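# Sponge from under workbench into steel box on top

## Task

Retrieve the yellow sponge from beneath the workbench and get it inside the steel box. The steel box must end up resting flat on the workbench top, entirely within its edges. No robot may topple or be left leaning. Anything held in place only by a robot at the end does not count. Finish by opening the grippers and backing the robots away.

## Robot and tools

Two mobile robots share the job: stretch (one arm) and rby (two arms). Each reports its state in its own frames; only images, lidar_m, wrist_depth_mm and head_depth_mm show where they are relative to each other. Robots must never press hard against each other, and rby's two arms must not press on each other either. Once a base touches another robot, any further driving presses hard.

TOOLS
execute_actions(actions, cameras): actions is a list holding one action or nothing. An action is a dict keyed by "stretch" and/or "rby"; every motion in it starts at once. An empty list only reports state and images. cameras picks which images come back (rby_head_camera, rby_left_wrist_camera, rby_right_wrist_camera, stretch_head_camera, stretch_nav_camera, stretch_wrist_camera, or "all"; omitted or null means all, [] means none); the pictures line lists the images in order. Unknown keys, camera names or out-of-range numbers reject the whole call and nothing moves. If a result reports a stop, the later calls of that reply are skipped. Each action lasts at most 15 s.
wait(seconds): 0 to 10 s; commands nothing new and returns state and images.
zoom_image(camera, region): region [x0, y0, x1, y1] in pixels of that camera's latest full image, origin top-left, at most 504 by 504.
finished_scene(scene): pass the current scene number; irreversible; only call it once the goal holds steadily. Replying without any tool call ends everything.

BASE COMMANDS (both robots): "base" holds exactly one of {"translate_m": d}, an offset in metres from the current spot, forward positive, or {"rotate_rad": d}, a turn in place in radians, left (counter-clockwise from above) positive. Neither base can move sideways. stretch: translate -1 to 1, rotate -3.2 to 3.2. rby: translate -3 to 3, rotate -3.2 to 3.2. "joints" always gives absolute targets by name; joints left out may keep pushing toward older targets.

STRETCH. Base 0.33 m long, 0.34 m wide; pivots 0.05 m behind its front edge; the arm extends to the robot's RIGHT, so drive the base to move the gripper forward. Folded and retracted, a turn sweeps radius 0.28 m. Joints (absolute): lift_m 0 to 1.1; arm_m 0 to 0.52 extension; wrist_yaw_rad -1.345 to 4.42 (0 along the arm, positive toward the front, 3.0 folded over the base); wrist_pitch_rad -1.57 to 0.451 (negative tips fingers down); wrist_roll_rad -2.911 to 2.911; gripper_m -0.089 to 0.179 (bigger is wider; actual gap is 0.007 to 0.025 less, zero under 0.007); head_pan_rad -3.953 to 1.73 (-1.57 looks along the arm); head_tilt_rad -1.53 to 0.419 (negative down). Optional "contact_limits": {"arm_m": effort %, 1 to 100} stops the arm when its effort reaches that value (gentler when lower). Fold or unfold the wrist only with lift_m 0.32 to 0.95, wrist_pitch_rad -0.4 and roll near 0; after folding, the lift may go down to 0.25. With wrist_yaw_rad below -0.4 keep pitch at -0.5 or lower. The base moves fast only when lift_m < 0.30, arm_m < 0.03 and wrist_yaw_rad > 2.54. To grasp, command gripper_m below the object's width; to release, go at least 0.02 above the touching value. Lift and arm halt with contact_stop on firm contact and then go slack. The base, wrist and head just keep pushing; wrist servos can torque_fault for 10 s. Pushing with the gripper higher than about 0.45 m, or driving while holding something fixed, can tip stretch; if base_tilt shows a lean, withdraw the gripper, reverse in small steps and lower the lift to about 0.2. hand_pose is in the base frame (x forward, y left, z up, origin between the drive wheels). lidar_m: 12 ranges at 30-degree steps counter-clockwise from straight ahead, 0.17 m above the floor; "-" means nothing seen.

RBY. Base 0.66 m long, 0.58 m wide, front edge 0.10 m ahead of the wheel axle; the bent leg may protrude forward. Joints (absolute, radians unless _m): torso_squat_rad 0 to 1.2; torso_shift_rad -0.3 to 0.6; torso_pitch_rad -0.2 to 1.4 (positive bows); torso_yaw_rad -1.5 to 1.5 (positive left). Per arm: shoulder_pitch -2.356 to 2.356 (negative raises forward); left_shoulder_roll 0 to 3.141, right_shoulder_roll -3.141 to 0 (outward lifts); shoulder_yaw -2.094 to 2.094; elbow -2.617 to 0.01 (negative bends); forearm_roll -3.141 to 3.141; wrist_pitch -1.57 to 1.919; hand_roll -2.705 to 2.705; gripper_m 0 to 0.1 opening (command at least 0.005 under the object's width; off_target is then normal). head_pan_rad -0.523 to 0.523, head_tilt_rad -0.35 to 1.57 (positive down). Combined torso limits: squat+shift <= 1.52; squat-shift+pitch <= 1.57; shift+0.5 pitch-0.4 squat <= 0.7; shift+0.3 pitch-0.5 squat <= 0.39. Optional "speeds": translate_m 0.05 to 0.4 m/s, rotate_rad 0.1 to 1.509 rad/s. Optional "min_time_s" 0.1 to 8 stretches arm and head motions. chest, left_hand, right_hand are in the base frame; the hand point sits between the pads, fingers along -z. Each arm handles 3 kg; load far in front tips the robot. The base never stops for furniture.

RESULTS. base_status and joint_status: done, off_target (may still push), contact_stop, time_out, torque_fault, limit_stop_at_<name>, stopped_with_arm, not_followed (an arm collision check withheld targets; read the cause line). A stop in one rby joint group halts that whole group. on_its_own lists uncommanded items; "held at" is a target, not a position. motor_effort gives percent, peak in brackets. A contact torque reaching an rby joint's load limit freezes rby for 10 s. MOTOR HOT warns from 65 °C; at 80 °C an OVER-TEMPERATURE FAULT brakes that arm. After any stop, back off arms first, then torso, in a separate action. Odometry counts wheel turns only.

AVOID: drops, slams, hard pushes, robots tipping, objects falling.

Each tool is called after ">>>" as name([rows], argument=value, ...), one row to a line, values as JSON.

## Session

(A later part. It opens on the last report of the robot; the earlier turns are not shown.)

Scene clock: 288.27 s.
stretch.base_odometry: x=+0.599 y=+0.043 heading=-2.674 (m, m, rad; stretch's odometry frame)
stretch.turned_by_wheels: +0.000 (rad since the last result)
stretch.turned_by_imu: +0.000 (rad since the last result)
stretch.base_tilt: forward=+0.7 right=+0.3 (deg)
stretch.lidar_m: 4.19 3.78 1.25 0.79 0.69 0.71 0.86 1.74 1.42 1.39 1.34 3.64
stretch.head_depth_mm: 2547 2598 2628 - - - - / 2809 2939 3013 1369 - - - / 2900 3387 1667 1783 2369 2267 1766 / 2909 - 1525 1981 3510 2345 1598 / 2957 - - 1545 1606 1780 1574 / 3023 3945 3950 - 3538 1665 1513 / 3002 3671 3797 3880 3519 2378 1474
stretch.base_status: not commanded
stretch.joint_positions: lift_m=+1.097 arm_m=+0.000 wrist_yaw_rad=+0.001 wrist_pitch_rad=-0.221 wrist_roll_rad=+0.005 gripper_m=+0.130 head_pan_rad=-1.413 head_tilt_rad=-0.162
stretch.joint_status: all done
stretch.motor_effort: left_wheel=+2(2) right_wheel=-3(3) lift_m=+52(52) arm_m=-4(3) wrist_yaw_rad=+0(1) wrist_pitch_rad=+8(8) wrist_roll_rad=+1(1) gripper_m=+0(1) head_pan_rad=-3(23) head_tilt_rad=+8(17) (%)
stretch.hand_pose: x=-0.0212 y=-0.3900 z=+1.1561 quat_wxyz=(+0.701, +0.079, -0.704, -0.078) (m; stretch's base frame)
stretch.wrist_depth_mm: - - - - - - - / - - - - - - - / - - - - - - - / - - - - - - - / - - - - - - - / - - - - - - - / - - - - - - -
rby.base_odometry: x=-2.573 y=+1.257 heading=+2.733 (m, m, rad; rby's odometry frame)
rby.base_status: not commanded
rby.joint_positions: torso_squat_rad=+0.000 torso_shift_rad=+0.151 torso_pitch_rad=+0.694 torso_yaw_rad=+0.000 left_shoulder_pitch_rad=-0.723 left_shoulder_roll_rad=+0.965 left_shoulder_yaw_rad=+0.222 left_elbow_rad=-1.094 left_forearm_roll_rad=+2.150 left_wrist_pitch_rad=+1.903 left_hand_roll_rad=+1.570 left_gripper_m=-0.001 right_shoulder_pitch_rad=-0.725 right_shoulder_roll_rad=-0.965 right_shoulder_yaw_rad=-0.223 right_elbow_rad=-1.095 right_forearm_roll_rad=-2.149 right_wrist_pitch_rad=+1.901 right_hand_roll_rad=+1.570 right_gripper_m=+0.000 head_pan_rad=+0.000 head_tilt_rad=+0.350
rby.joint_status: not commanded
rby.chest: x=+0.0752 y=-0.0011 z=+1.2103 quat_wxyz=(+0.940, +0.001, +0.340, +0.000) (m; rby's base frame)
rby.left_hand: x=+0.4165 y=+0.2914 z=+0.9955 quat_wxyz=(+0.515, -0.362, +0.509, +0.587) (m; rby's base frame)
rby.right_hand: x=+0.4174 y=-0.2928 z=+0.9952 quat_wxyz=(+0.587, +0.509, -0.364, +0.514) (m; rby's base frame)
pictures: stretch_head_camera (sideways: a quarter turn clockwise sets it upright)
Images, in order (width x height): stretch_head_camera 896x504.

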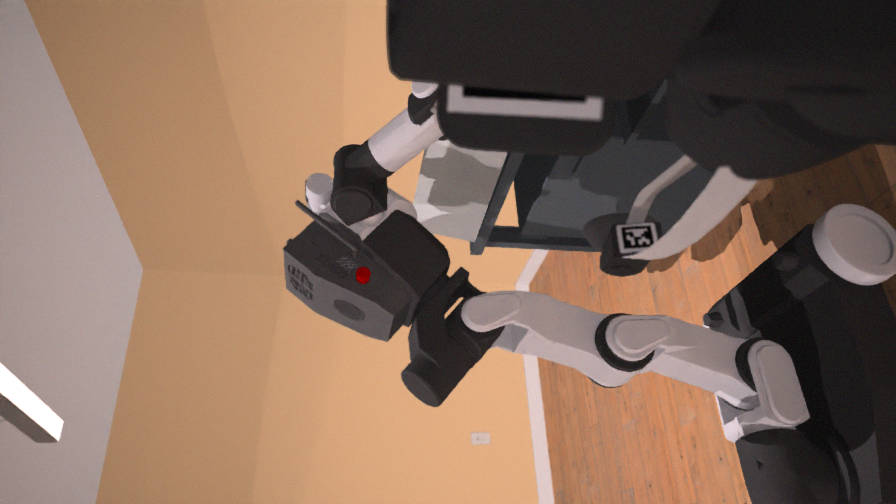

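>>> execute_actions([
  {"rby":{"base":{"translate_m":0.25},"speeds":{"translate_m":0.08}}},
], cameras=["stretch_head_camera","rby_left_wrist_camera","rby_right_wrist_camera"])

Scene clock: 292.60 s.
stretch.base_odometry: x=+0.599 y=+0.043 heading=-2.674 (m, m, rad; stretch's odometry frame)
stretch.turned_by_wheels: +0.000 (rad since the last result)
stretch.turned_by_imu: +0.001 (rad since the last result)
stretch.base_tilt: forward=+0.6 right=+0.3 (deg)
stretch.lidar_m: 4.21 3.80 1.26 0.79 0.69 0.71 0.86 1.74 1.42 1.43 1.42 3.63
stretch.head_depth_mm: 2534 2602 2653 - - - - / 2764 2910 1795 1986 - - - / 2881 3393 1668 1708 2398 2259 1687 / 2844 3956 - 1672 1723 1767 1650 / 2942 - - - 3618 1796 1597 / 3036 3779 - - 3594 2423 1612 / 3022 3653 3802 3906 3576 2386 1785
stretch.base_status: not commanded
stretch.joint_positions: lift_m=+1.097 arm_m=+0.000 wrist_yaw_rad=+0.001 wrist_pitch_rad=-0.221 wrist_roll_rad=+0.005 gripper_m=+0.130 head_pan_rad=-1.413 head_tilt_rad=-0.162
stretch.joint_status: not commanded
stretch.motor_effort: left_wheel=+2(2) right_wheel=-3(3) lift_m=+53(52) arm_m=-3(3) wrist_yaw_rad=-1(1) wrist_pitch_rad=+8(8) wrist_roll_rad=+1(2) gripper_m=+0(0) head_pan_rad=-2(3) head_tilt_rad=+8(8) (%)
stretch.hand_pose: x=-0.0212 y=-0.3900 z=+1.1561 quat_wxyz=(+0.701, +0.079, -0.704, -0.078) (m; stretch's base frame)
stretch.wrist_depth_mm: - - - - - - - / - - - - - - - / - - - - - - - / - - - - - - - / - - - - - - - / - - - - - - - / - - - - - - -
rby.base_odometry: x=-2.803 y=+1.357 heading=+2.732 (m, m, rad; rby's odometry frame)
rby.base_status: done
rby.joint_positions: torso_squat_rad=+0.000 torso_shift_rad=+0.151 torso_pitch_rad=+0.694 torso_yaw_rad=+0.000 left_shoulder_pitch_rad=-0.723 left_shoulder_roll_rad=+0.965 left_shoulder_yaw_rad=+0.222 left_elbow_rad=-1.094 left_forearm_roll_rad=+2.150 left_wrist_pitch_rad=+1.903 left_hand_roll_rad=+1.570 left_gripper_m=-0.001 right_shoulder_pitch_rad=-0.725 right_shoulder_roll_rad=-0.965 right_shoulder_yaw_rad=-0.223 right_elbow_rad=-1.095 right_forearm_roll_rad=-2.149 right_wrist_pitch_rad=+1.901 right_hand_roll_rad=+1.570 right_gripper_m=+0.000 head_pan_rad=+0.000 head_tilt_rad=+0.350
rby.joint_status: not commanded
rby.chest: x=+0.0751 y=-0.0011 z=+1.2104 quat_wxyz=(+0.940, +0.001, +0.340, +0.000) (m; rby's base frame)
rby.left_hand: x=+0.4165 y=+0.2914 z=+0.9956 quat_wxyz=(+0.515, -0.362, +0.509, +0.587) (m; rby's base frame)
rby.right_hand: x=+0.4174 y=-0.2928 z=+0.9952 quat_wxyz=(+0.587, +0.509, -0.364, +0.514) (m; rby's base frame)
pictures: rby_left_wrist_camera, rby_right_wrist_camera, stretch_head_camera (sideways: a quarter turn clockwise sets it upright)
Images, in order (width x height): rby_left_wrist_camera 644x364, rby_right_wrist_camera 644x364, stretch_head_camera 896x504.

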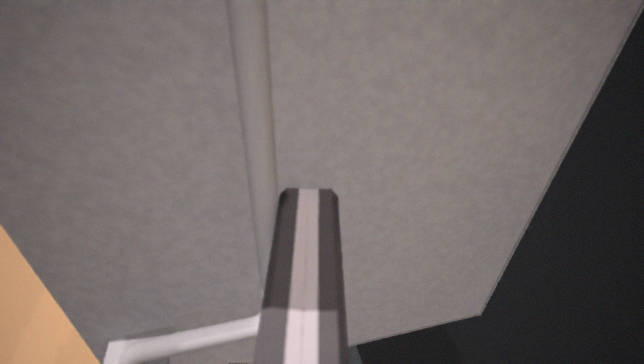

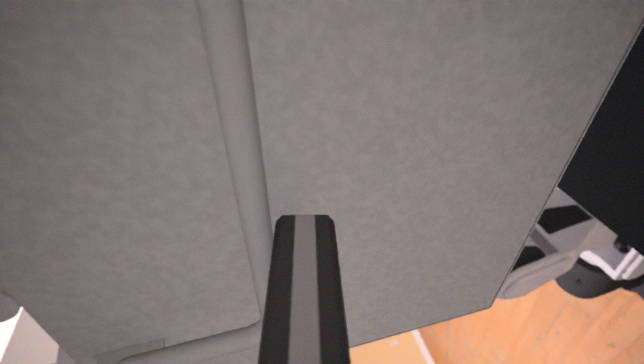

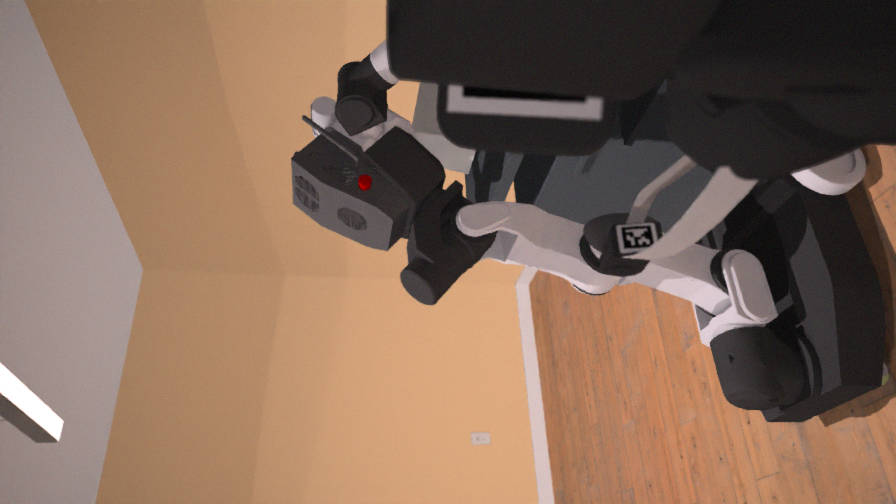

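>>> execute_actions([
  {"rby":{"base":{"translate_m":0.17},"speeds":{"translate_m":0.06},"joints":{"head_tilt_rad":0.9}},"stretch":{"joints":{"head_pan_rad":-1.2}}},
], cameras=["stretch_head_camera","rby_head_camera","rby_left_wrist_camera","rby_right_wrist_camera"])

Scene clock: 297.40 s.
stretch.base_odometry: x=+0.599 y=+0.043 heading=-2.674 (m, m, rad; stretch's odometry frame)
stretch.turned_by_wheels: +0.000 (rad since the last result)
stretch.turned_by_imu: +0.001 (rad since the last result)
stretch.base_tilt: forward=+0.7 right=+0.2 (deg)
stretch.lidar_m: 4.17 3.80 1.25 0.79 0.69 0.71 0.86 1.74 1.41 1.49 1.59 3.63
stretch.head_depth_mm: 2797 3336 3337 1682 1735 2087 1688 / 2879 3939 - - 2644 1771 1646 / 2868 - - - 3719 2422 1645 / 2755 3865 - - 3684 2414 1816 / 2918 3786 3884 - 3571 2414 1799 / 3048 3681 3805 3922 3598 2366 1792 / 3042 3576 3698 3760 3463 2375 1788
stretch.base_status: not commanded
stretch.joint_positions: lift_m=+1.097 arm_m=+0.000 wrist_yaw_rad=+0.001 wrist_pitch_rad=-0.221 wrist_roll_rad=+0.005 gripper_m=+0.130 head_pan_rad=-1.207 head_tilt_rad=-0.162
stretch.joint_status: all done
stretch.motor_effort: left_wheel=+2(2) right_wheel=-3(3) lift_m=+53(53) arm_m=-3(3) wrist_yaw_rad=-2(2) wrist_pitch_rad=+8(8) wrist_roll_rad=+1(2) gripper_m=+0(0) head_pan_rad=+3(17) head_tilt_rad=+7(7) (%)
stretch.hand_pose: x=-0.0212 y=-0.3900 z=+1.1561 quat_wxyz=(+0.701, +0.079, -0.704, -0.078) (m; stretch's base frame)
stretch.wrist_depth_mm: - - - - - - - / - - - - - - - / - - - - - - - / - - - - - - - / - - - - - - - / - - - - - - - / - - - - - - -
rby.base_odometry: x=-2.959 y=+1.424 heading=+2.732 (m, m, rad; rby's odometry frame)
rby.base_status: done
rby.joint_positions: torso_squat_rad=+0.000 torso_shift_rad=+0.151 torso_pitch_rad=+0.694 torso_yaw_rad=+0.000 left_shoulder_pitch_rad=-0.723 left_shoulder_roll_rad=+0.965 left_shoulder_yaw_rad=+0.222 left_elbow_rad=-1.094 left_forearm_roll_rad=+2.150 left_wrist_pitch_rad=+1.903 left_hand_roll_rad=+1.570 left_gripper_m=-0.001 right_shoulder_pitch_rad=-0.725 right_shoulder_roll_rad=-0.965 right_shoulder_yaw_rad=-0.223 right_elbow_rad=-1.095 right_forearm_roll_rad=-2.149 right_wrist_pitch_rad=+1.901 right_hand_roll_rad=+1.570 right_gripper_m=+0.000 head_pan_rad=+0.000 head_tilt_rad=+0.900
rby.joint_status: all done
rby.chest: x=+0.0751 y=-0.0011 z=+1.2104 quat_wxyz=(+0.940, +0.001, +0.340, +0.000) (m; rby's base frame)
rby.left_hand: x=+0.4165 y=+0.2914 z=+0.9956 quat_wxyz=(+0.515, -0.362, +0.509, +0.587) (m; rby's base frame)
rby.right_hand: x=+0.4174 y=-0.2928 z=+0.9952 quat_wxyz=(+0.587, +0.509, -0.364, +0.514) (m; rby's base frame)
pictures: rby_head_camera, rby_left_wrist_camera, rby_right_wrist_camera, stretch_head_camera (sideways: a quarter turn clockwise sets it upright)
Images, in order (width x height): rby_head_camera 896x504, rby_left_wrist_camera 644x364, rby_right_wrist_camera 644x364, stretch_head_camera 896x504.

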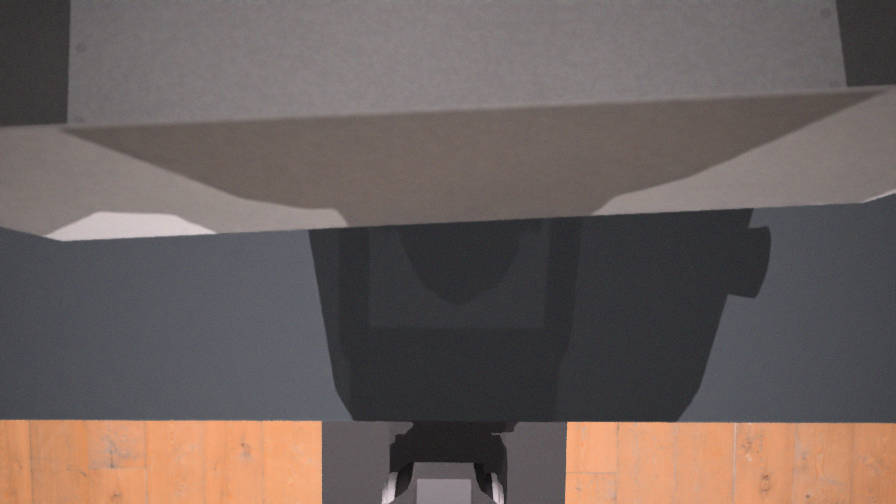

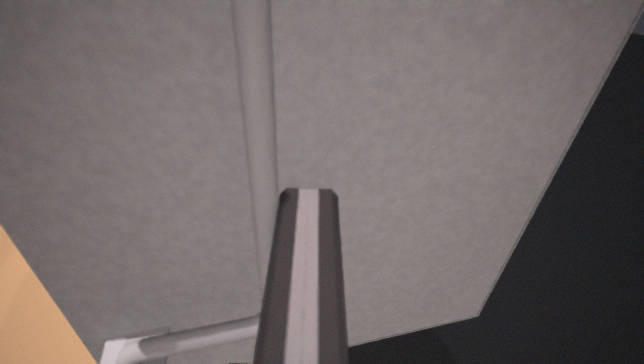

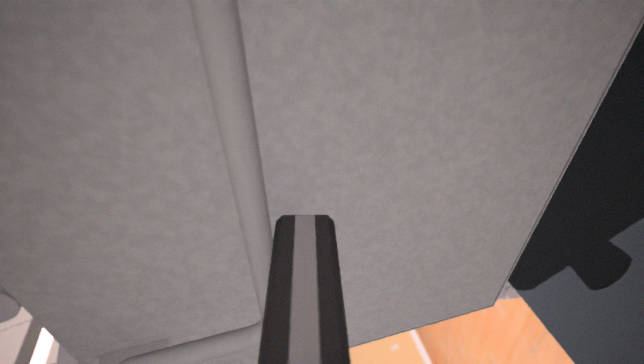

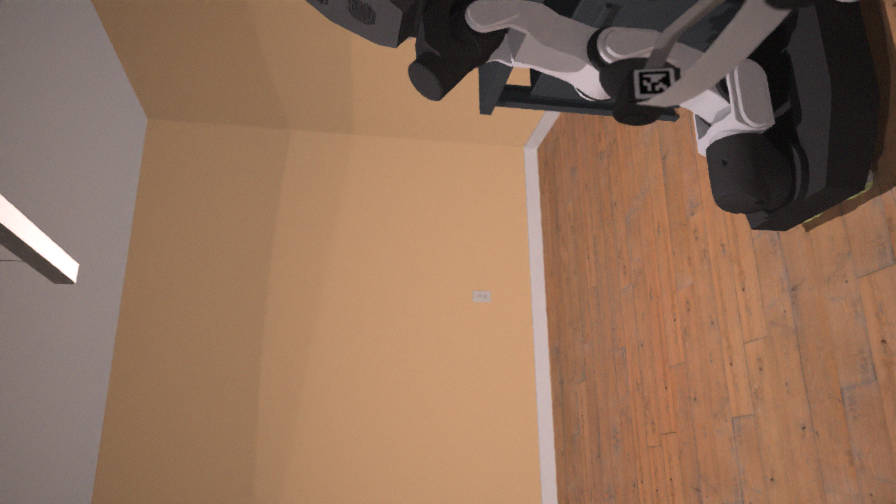

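>>> execute_actions([
  {"rby":{"joints":{"torso_pitch_rad":0.82}}},
], cameras=["rby_head_camera","rby_left_wrist_camera","rby_right_wrist_camera"])

Scene clock: 298.93 s.
stretch.base_odometry: x=+0.599 y=+0.043 heading=-2.674 (m, m, rad; stretch's odometry frame)
stretch.turned_by_wheels: +0.000 (rad since the last result)
stretch.turned_by_imu: +0.000 (rad since the last result)
stretch.base_tilt: forward=+0.6 right=+0.3 (deg)
stretch.lidar_m: 4.18 3.80 1.25 0.79 0.69 0.71 0.86 1.73 1.42 1.49 1.59 3.63
stretch.head_depth_mm: 2797 3325 3379 1667 1730 2098 1664 / 2863 3943 3929 3995 2690 1749 1639 / 2883 - - - 3695 2462 1637 / 2806 3859 - - 3703 2431 1818 / 2956 3720 3810 - 3639 2409 1802 / 2995 3695 3749 3879 3653 2368 1794 / 3015 3604 3681 3737 3503 2368 1775
stretch.base_status: not commanded
stretch.joint_positions: lift_m=+1.097 arm_m=+0.000 wrist_yaw_rad=+0.001 wrist_pitch_rad=-0.221 wrist_roll_rad=+0.005 gripper_m=+0.130 head_pan_rad=-1.207 head_tilt_rad=-0.162
stretch.joint_status: not commanded
stretch.motor_effort: left_wheel=+2(2) right_wheel=-3(3) lift_m=+52(53) arm_m=-3(4) wrist_yaw_rad=-2(2) wrist_pitch_rad=+7(8) wrist_roll_rad=+1(2) gripper_m=+0(1) head_pan_rad=+3(3) head_tilt_rad=+8(8) (%)
stretch.hand_pose: x=-0.0212 y=-0.3900 z=+1.1561 quat_wxyz=(+0.701, +0.079, -0.704, -0.078) (m; stretch's base frame)
stretch.wrist_depth_mm: - - - - - - - / - - - - - - - / - - - - - - - / - - - - - - - / - - - - - - - / - - - - - - - / - - - - - - -
rby.base_odometry: x=-2.959 y=+1.424 heading=+2.732 (m, m, rad; rby's odometry frame)
rby.base_status: not commanded
rby.joint_positions: torso_squat_rad=+0.000 torso_shift_rad=+0.151 torso_pitch_rad=+0.799 torso_yaw_rad=+0.000 left_shoulder_pitch_rad=-0.723 left_shoulder_roll_rad=+0.965 left_shoulder_yaw_rad=+0.222 left_elbow_rad=-1.094 left_forearm_roll_rad=+2.150 left_wrist_pitch_rad=+1.903 left_hand_roll_rad=+1.570 left_gripper_m=-0.001 right_shoulder_pitch_rad=-0.725 right_shoulder_roll_rad=-0.965 right_shoulder_yaw_rad=-0.223 right_elbow_rad=-1.095 right_forearm_roll_rad=-2.150 right_wrist_pitch_rad=+1.901 right_hand_roll_rad=+1.570 right_gripper_m=+0.000 head_pan_rad=+0.000 head_tilt_rad=+0.900
rby.joint_status: torso_pitch_rad off_target (ended at +0.799, target +0.820)
rby.on_its_own: torso_pitch_rad is held at +0.797, not at your +0.820
rby.chest: x=+0.0989 y=-0.0011 z=+1.1884 quat_wxyz=(+0.921, +0.001, +0.389, +0.000) (m; rby's base frame)
rby.left_hand: x=+0.4159 y=+0.2914 z=+0.9390 quat_wxyz=(+0.488, -0.331, +0.535, +0.605) (m; rby's base frame)
rby.right_hand: x=+0.4169 y=-0.2927 z=+0.9387 quat_wxyz=(+0.605, +0.535, -0.333, +0.487) (m; rby's base frame)
pictures: rby_head_camera, rby_left_wrist_camera, rby_right_wrist_camera
Images, in order (width x height): rby_head_camera 896x504, rby_left_wrist_camera 644x364, rby_right_wrist_camera 644x364.

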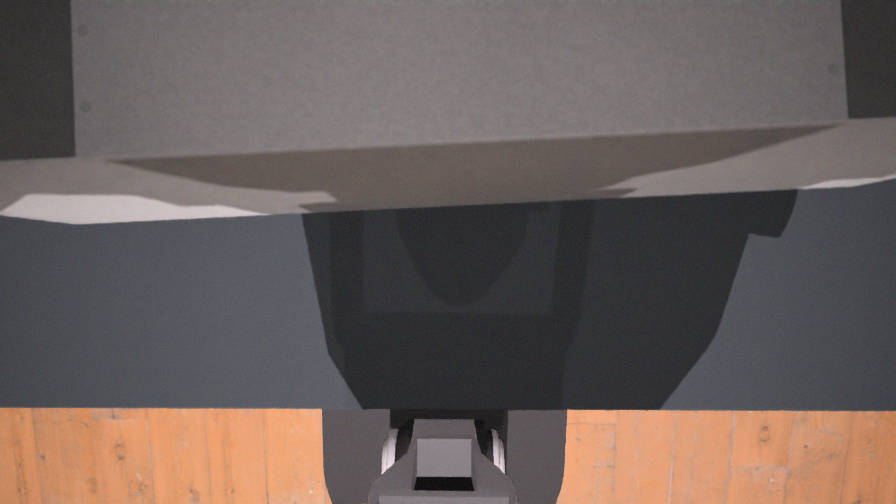

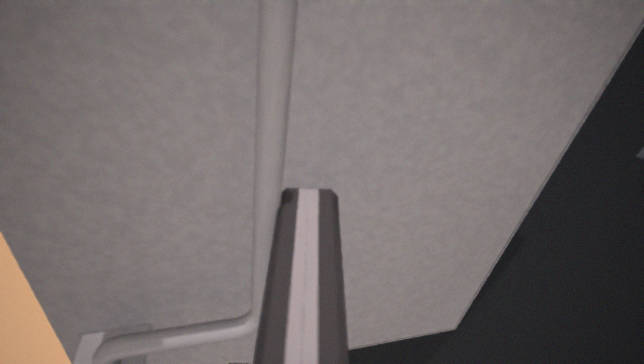

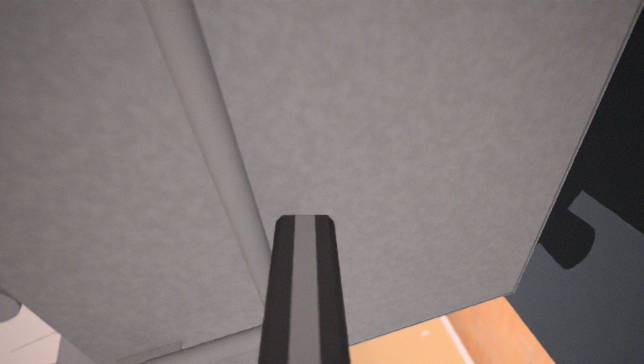

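>>> execute_actions([
  {"rby":{"joints":{"torso_squat_rad":0.15,"torso_pitch_rad":0.88}}},
], cameras=["rby_head_camera","rby_left_wrist_camera","rby_right_wrist_camera"])

Scene clock: 300.60 s.
stretch.base_odometry: x=+0.599 y=+0.043 heading=-2.674 (m, m, rad; stretch's odometry frame)
stretch.turned_by_wheels: +0.000 (rad since the last result)
stretch.turned_by_imu: +0.000 (rad since the last result)
stretch.base_tilt: forward=+0.5 right=+0.4 (deg)
stretch.lidar_m: 4.19 3.80 1.25 0.80 0.69 0.70 0.86 1.74 1.42 1.49 1.59 3.64
stretch.head_depth_mm: 2873 3361 3367 1680 1735 2082 1674 / 2863 3967 - - 2635 1746 1645 / 2902 - - - 3685 2467 1642 / 2702 3926 - - 3658 2415 1813 / 2929 3665 3929 - 3672 2372 1792 / 2974 3639 3743 3932 3568 2407 1782 / 3054 3566 3641 3830 3587 2389 1789
stretch.base_status: not commanded
stretch.joint_positions: lift_m=+1.097 arm_m=+0.000 wrist_yaw_rad=+0.001 wrist_pitch_rad=-0.221 wrist_roll_rad=+0.005 gripper_m=+0.130 head_pan_rad=-1.207 head_tilt_rad=-0.162
stretch.joint_status: not commanded
stretch.motor_effort: left_wheel=+2(2) right_wheel=-3(3) lift_m=+52(52) arm_m=-4(3) wrist_yaw_rad=-1(1) wrist_pitch_rad=+8(8) wrist_roll_rad=+1(1) gripper_m=-1(0) head_pan_rad=+2(2) head_tilt_rad=+7(8) (%)
stretch.hand_pose: x=-0.0212 y=-0.3900 z=+1.1561 quat_wxyz=(+0.701, +0.079, -0.704, -0.078) (m; stretch's base frame)
stretch.wrist_depth_mm: - - - - - - - / - - - - - - - / - - - - - - - / - - - - - - - / - - - - - - - / - - - - - - - / - - - - - - -
rby.base_odometry: x=-2.959 y=+1.424 heading=+2.732 (m, m, rad; rby's odometry frame)
rby.base_status: not commanded
rby.joint_positions: torso_squat_rad=+0.150 torso_shift_rad=+0.150 torso_pitch_rad=+0.880 torso_yaw_rad=+0.000 left_shoulder_pitch_rad=-0.725 left_shoulder_roll_rad=+0.965 left_shoulder_yaw_rad=+0.223 left_elbow_rad=-1.095 left_forearm_roll_rad=+2.151 left_wrist_pitch_rad=+1.903 left_hand_roll_rad=+1.570 left_gripper_m=+0.000 right_shoulder_pitch_rad=-0.727 right_shoulder_roll_rad=-0.965 right_shoulder_yaw_rad=-0.223 right_elbow_rad=-1.096 right_forearm_roll_rad=-2.151 right_wrist_pitch_rad=+1.901 right_hand_roll_rad=+1.570 right_gripper_m=+0.000 head_pan_rad=+0.000 head_tilt_rad=+0.900
rby.joint_status: all done
rby.chest: x=+0.1139 y=-0.0011 z=+1.1620 quat_wxyz=(+0.905, +0.001, +0.426, +0.000) (m; rby's base frame)
rby.left_hand: x=+0.4104 y=+0.2911 z=+0.8888 quat_wxyz=(+0.466, -0.307, +0.555, +0.617) (m; rby's base frame)
rby.right_hand: x=+0.4113 y=-0.2923 z=+0.8882 quat_wxyz=(+0.616, +0.555, -0.309, +0.465) (m; rby's base frame)
pictures: rby_head_camera, rby_left_wrist_camera, rby_right_wrist_camera
Images, in order (width x height): rby_head_camera 896x504, rby_left_wrist_camera 644x364, rby_right_wrist_camera 644x364.

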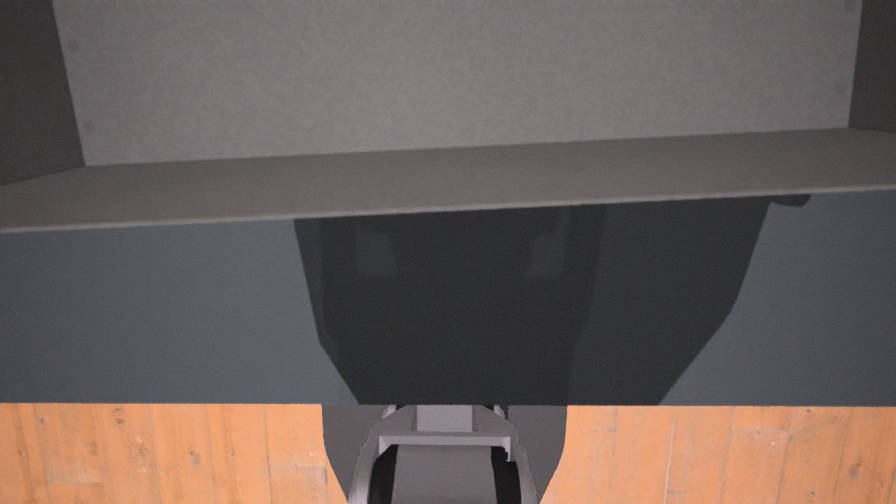

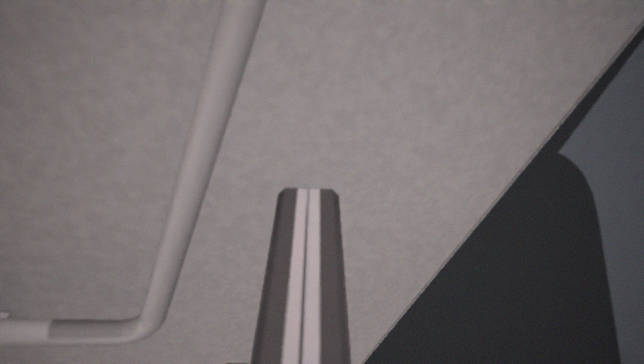

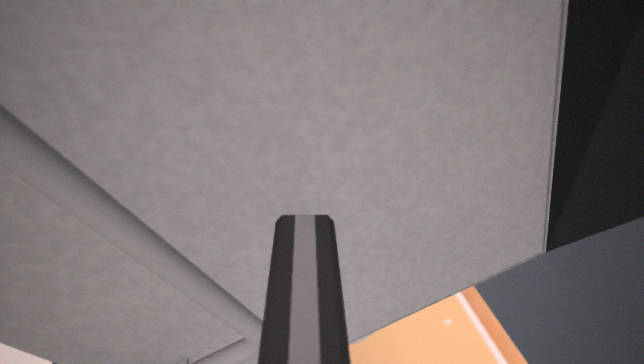

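>>> execute_actions([
  {"rby":{"joints":{"left_shoulder_roll_rad":1.08,"left_shoulder_yaw_rad":0.42,"right_shoulder_roll_rad":-1.08,"right_shoulder_yaw_rad":-0.42},"min_time_s":2}},
], cameras=["rby_head_camera","rby_left_wrist_camera","rby_right_wrist_camera"])

Scene clock: 303.23 s.
stretch.base_odometry: x=+0.599 y=+0.043 heading=-2.674 (m, m, rad; stretch's odometry frame)
stretch.turned_by_wheels: +0.000 (rad since the last result)
stretch.turned_by_imu: +0.000 (rad since the last result)
stretch.base_tilt: forward=+0.6 right=+0.4 (deg)
stretch.lidar_m: 4.20 3.77 1.25 0.79 0.69 0.71 0.86 1.74 1.41 1.50 1.59 3.62
stretch.head_depth_mm: 2801 3331 3365 1670 1742 2066 1660 / 2843 3985 - - 2634 1748 1658 / 2854 - - - 3758 2450 1651 / 2738 3909 - - 3613 2393 1814 / 2952 3796 3921 - 3711 2423 1803 / 2964 3568 3765 3901 3574 2376 1779 / 3035 3549 3610 3670 3580 2340 1786
stretch.base_status: not commanded
stretch.joint_positions: lift_m=+1.097 arm_m=+0.000 wrist_yaw_rad=+0.001 wrist_pitch_rad=-0.221 wrist_roll_rad=+0.005 gripper_m=+0.130 head_pan_rad=-1.207 head_tilt_rad=-0.162
stretch.joint_status: not commanded
stretch.motor_effort: left_wheel=+2(2) right_wheel=-3(3) lift_m=+53(52) arm_m=-4(3) wrist_yaw_rad=-2(1) wrist_pitch_rad=+8(8) wrist_roll_rad=+2(2) gripper_m=+1(0) head_pan_rad=+2(3) head_tilt_rad=+8(8) (%)
stretch.hand_pose: x=-0.0212 y=-0.3900 z=+1.1561 quat_wxyz=(+0.701, +0.079, -0.704, -0.078) (m; stretch's base frame)
stretch.wrist_depth_mm: - - - - - - - / - - - - - - - / - - - - - - - / - - - - - - - / - - - - - - - / - - - - - - - / - - - - - - -
rby.base_odometry: x=-2.959 y=+1.424 heading=+2.732 (m, m, rad; rby's odometry frame)
rby.base_status: not commanded
rby.joint_positions: torso_squat_rad=+0.150 torso_shift_rad=+0.150 torso_pitch_rad=+0.880 torso_yaw_rad=+0.000 left_shoulder_pitch_rad=-0.725 left_shoulder_roll_rad=+1.080 left_shoulder_yaw_rad=+0.420 left_elbow_rad=-1.095 left_forearm_roll_rad=+2.151 left_wrist_pitch_rad=+1.903 left_hand_roll_rad=+1.570 left_gripper_m=+0.000 right_shoulder_pitch_rad=-0.727 right_shoulder_roll_rad=-1.080 right_shoulder_yaw_rad=-0.419 right_elbow_rad=-1.096 right_forearm_roll_rad=-2.151 right_wrist_pitch_rad=+1.901 right_hand_roll_rad=+1.570 right_gripper_m=+0.000 head_pan_rad=+0.000 head_tilt_rad=+0.900
rby.joint_status: all done
rby.chest: x=+0.1139 y=-0.0011 z=+1.1620 quat_wxyz=(+0.905, +0.001, +0.426, +0.000) (m; rby's base frame)
rby.left_hand: x=+0.4543 y=+0.3453 z=+0.9450 quat_wxyz=(+0.497, -0.367, +0.464, +0.635) (m; rby's base frame)
rby.right_hand: x=+0.4550 y=-0.3466 z=+0.9442 quat_wxyz=(+0.634, +0.465, -0.368, +0.496) (m; rby's base frame)
pictures: rby_head_camera, rby_left_wrist_camera, rby_right_wrist_camera
Images, in order (width x height): rby_head_camera 896x504, rby_left_wrist_camera 644x364, rby_right_wrist_camera 644x364.

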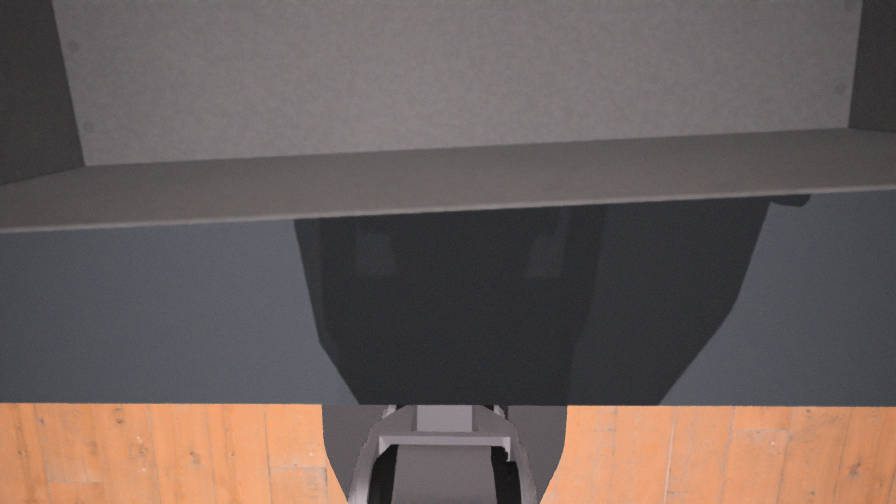

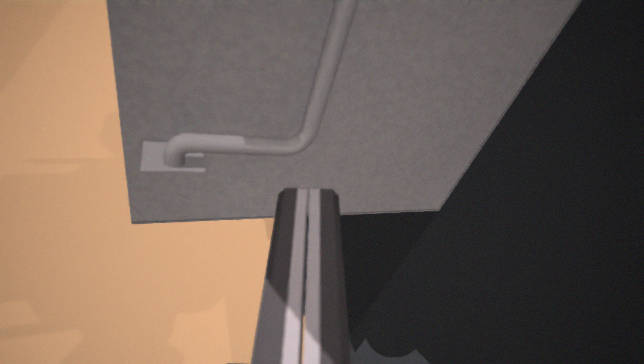

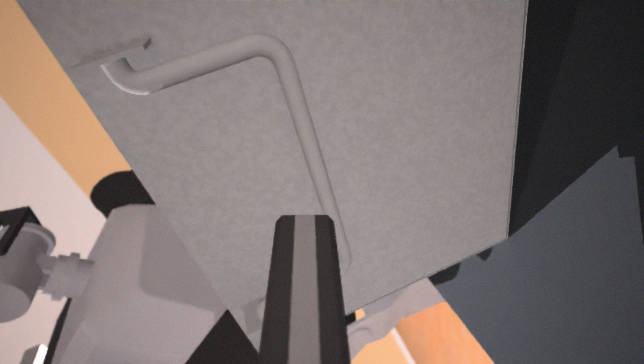

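Box unmoved. Spread a bit more and back away.

>>> execute_actions([
  {"rby":{"joints":{"left_shoulder_roll_rad":1.2,"left_shoulder_yaw_rad":0.55,"right_shoulder_roll_rad":-1.2,"right_shoulder_yaw_rad":-0.55}}},
], cameras=[])

>>> execute_actions([
  {"rby":{"base":{"translate_m":-0.7},"speeds":{"translate_m":0.25},"joints":{"head_tilt_rad":0.0}}},
], cameras=["rby_head_camera"])

Scene clock: 304.27 s.
stretch.base_odometry: x=+0.599 y=+0.043 heading=-2.674 (m, m, rad; stretch's odometry frame)
stretch.turned_by_wheels: +0.000 (rad since the last result)
stretch.turned_by_imu: +0.000 (rad since the last result)
stretch.base_tilt: forward=+0.7 right=+0.5 (deg)
stretch.lidar_m: 4.18 3.79 1.25 0.79 0.69 0.71 0.86 1.73 1.42 1.49 1.59 3.63
stretch.head_depth_mm: 2788 3275 3329 1695 1749 2062 1671 / 2793 - - - 2645 1745 1656 / 2869 - - - 3726 2443 1656 / 2742 3865 - - 3696 2434 1807 / 2914 3688 3961 - 3690 2421 1791 / 2981 3647 3819 3884 3569 2393 1767 / 3038 3552 3717 3690 3552 2348 1771
stretch.base_status: not commanded
stretch.joint_positions: lift_m=+1.097 arm_m=+0.000 wrist_yaw_rad=+0.001 wrist_pitch_rad=-0.221 wrist_roll_rad=+0.005 gripper_m=+0.130 head_pan_rad=-1.207 head_tilt_rad=-0.162
stretch.joint_status: not commanded
stretch.motor_effort: left_wheel=+2(2) right_wheel=-3(3) lift_m=+52(52) arm_m=-3(3) wrist_yaw_rad=-2(1) wrist_pitch_rad=+7(8) wrist_roll_rad=+2(1) gripper_m=+1(0) head_pan_rad=+3(2) head_tilt_rad=+8(8) (%)
stretch.hand_pose: x=-0.0212 y=-0.3900 z=+1.1561 quat_wxyz=(+0.701, +0.079, -0.704, -0.078) (m; stretch's base frame)
stretch.wrist_depth_mm: - - - - - - - / - - - - - - - / - - - - - - - / - - - - - - - / - - - - - - - / - - - - - - - / - - - - - - -
rby.base_odometry: x=-2.959 y=+1.424 heading=+2.732 (m, m, rad; rby's odometry frame)
rby.base_status: not commanded
rby.joint_positions: torso_squat_rad=+0.150 torso_shift_rad=+0.150 torso_pitch_rad=+0.880 torso_yaw_rad=+0.000 left_shoulder_pitch_rad=-0.725 left_shoulder_roll_rad=+1.200 left_shoulder_yaw_rad=+0.550 left_elbow_rad=-1.095 left_forearm_roll_rad=+2.151 left_wrist_pitch_rad=+1.903 left_hand_roll_rad=+1.570 left_gripper_m=+0.000 right_shoulder_pitch_rad=-0.727 right_shoulder_roll_rad=-1.200 right_shoulder_yaw_rad=-0.550 right_elbow_rad=-1.096 right_forearm_roll_rad=-2.151 right_wrist_pitch_rad=+1.901 right_hand_roll_rad=+1.570 right_gripper_m=+0.000 head_pan_rad=+0.000 head_tilt_rad=+0.900
rby.joint_status: all done
rby.chest: x=+0.1139 y=-0.0011 z=+1.1620 quat_wxyz=(+0.905, +0.001, +0.426, +0.000) (m; rby's base frame)
rby.left_hand: x=+0.4809 y=+0.3832 z=+1.0003 quat_wxyz=(+0.531, -0.394, +0.388, +0.642) (m; rby's base frame)
rby.right_hand: x=+0.4815 y=-0.3848 z=+0.9994 quat_wxyz=(+0.642, +0.388, -0.396, +0.530) (m; rby's base frame)
pictures: none
No camera images: the call's "cameras" was empty. Leave "cameras" out to get every camera's image.

Scene clock: 308.27 s.
stretch.base_odometry: x=+0.599 y=+0.043 heading=-2.674 (m, m, rad; stretch's odometry frame)
stretch.turned_by_wheels: +0.000 (rad since the last result)
stretch.turned_by_imu: +0.001 (rad since the last result)
stretch.base_tilt: forward=+0.6 right=+0.4 (deg)
stretch.lidar_m: 4.18 3.79 1.25 0.80 0.69 0.70 0.86 1.73 1.41 1.32 1.27 3.60
stretch.head_depth_mm: 2778 3338 3313 1179 2202 2159 1850 / 2802 3969 3850 2083 2676 2348 1828 / 2866 - - 1491 3740 2462 1811 / 2745 3871 - 1450 3177 2431 1515 / 2922 3710 3814 1444 1578 1549 1520 / 2980 3705 3794 3909 3581 2380 1485 / 3026 3518 3637 3752 3508 2370 1456
stretch.base_status: not commanded
stretch.joint_positions: lift_m=+1.097 arm_m=+0.000 wrist_yaw_rad=+0.001 wrist_pitch_rad=-0.221 wrist_roll_rad=+0.005 gripper_m=+0.130 head_pan_rad=-1.207 head_tilt_rad=-0.162
stretch.joint_status: not commanded
stretch.motor_effort: left_wheel=+2(2) right_wheel=-3(3) lift_m=+52(53) arm_m=-4(3) wrist_yaw_rad=-1(2) wrist_pitch_rad=+7(8) wrist_roll_rad=+1(1) gripper_m=+0(0) head_pan_rad=+2(2) head_tilt_rad=+8(7) (%)
stretch.hand_pose: x=-0.0212 y=-0.3900 z=+1.1561 quat_wxyz=(+0.701, +0.079, -0.704, -0.078) (m; stretch's base frame)
stretch.wrist_depth_mm: - - - - - - - / - - - - - - - / - - - - - - - / - - - - - - - / - - - - - - - / - - - - - - - / - - - - - - -
rby.base_odometry: x=-2.317 y=+1.145 heading=+2.731 (m, m, rad; rby's odometry frame)
rby.base_status: done
rby.joint_positions: torso_squat_rad=+0.150 torso_shift_rad=+0.150 torso_pitch_rad=+0.880 torso_yaw_rad=+0.000 left_shoulder_pitch_rad=-0.725 left_shoulder_roll_rad=+1.200 left_shoulder_yaw_rad=+0.550 left_elbow_rad=-1.095 left_forearm_roll_rad=+2.151 left_wrist_pitch_rad=+1.903 left_hand_roll_rad=+1.570 left_gripper_m=+0.000 right_shoulder_pitch_rad=-0.727 right_shoulder_roll_rad=-1.200 right_shoulder_yaw_rad=-0.550 right_elbow_rad=-1.096 right_forearm_roll_rad=-2.151 right_wrist_pitch_rad=+1.901 right_hand_roll_rad=+1.570 right_gripper_m=+0.000 head_pan_rad=+0.000 head_tilt_rad=+0.000
rby.joint_status: all done
rby.chest: x=+0.1139 y=-0.0011 z=+1.1620 quat_wxyz=(+0.905, +0.001, +0.426, +0.000) (m; rby's base frame)
rby.left_hand: x=+0.4809 y=+0.3832 z=+1.0003 quat_wxyz=(+0.531, -0.394, +0.388, +0.642) (m; rby's base frame)
rby.right_hand: x=+0.4815 y=-0.3847 z=+0.9994 quat_wxyz=(+0.642, +0.388, -0.396, +0.530) (m; rby's base frame)
pictures: rby_head_camera
Images, in order (width x height): rby_head_camera 896x504.

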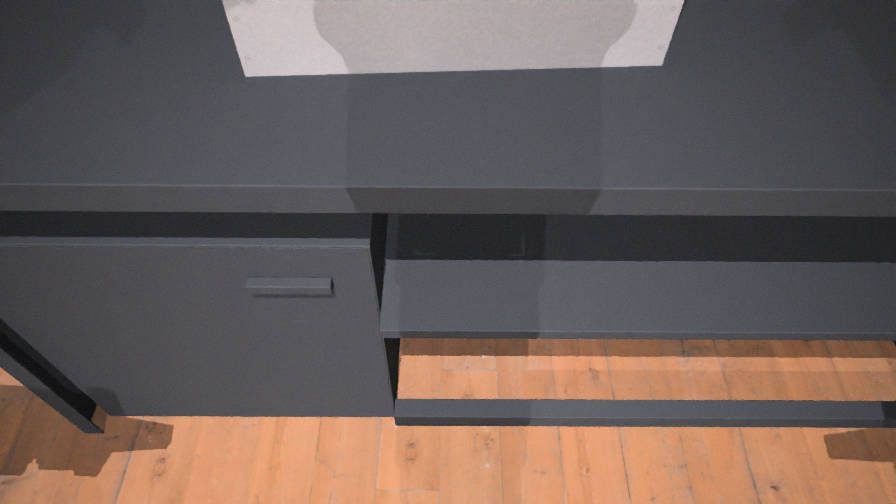

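>>> finished_scene(scene=1)

The scene is finished: the task was done.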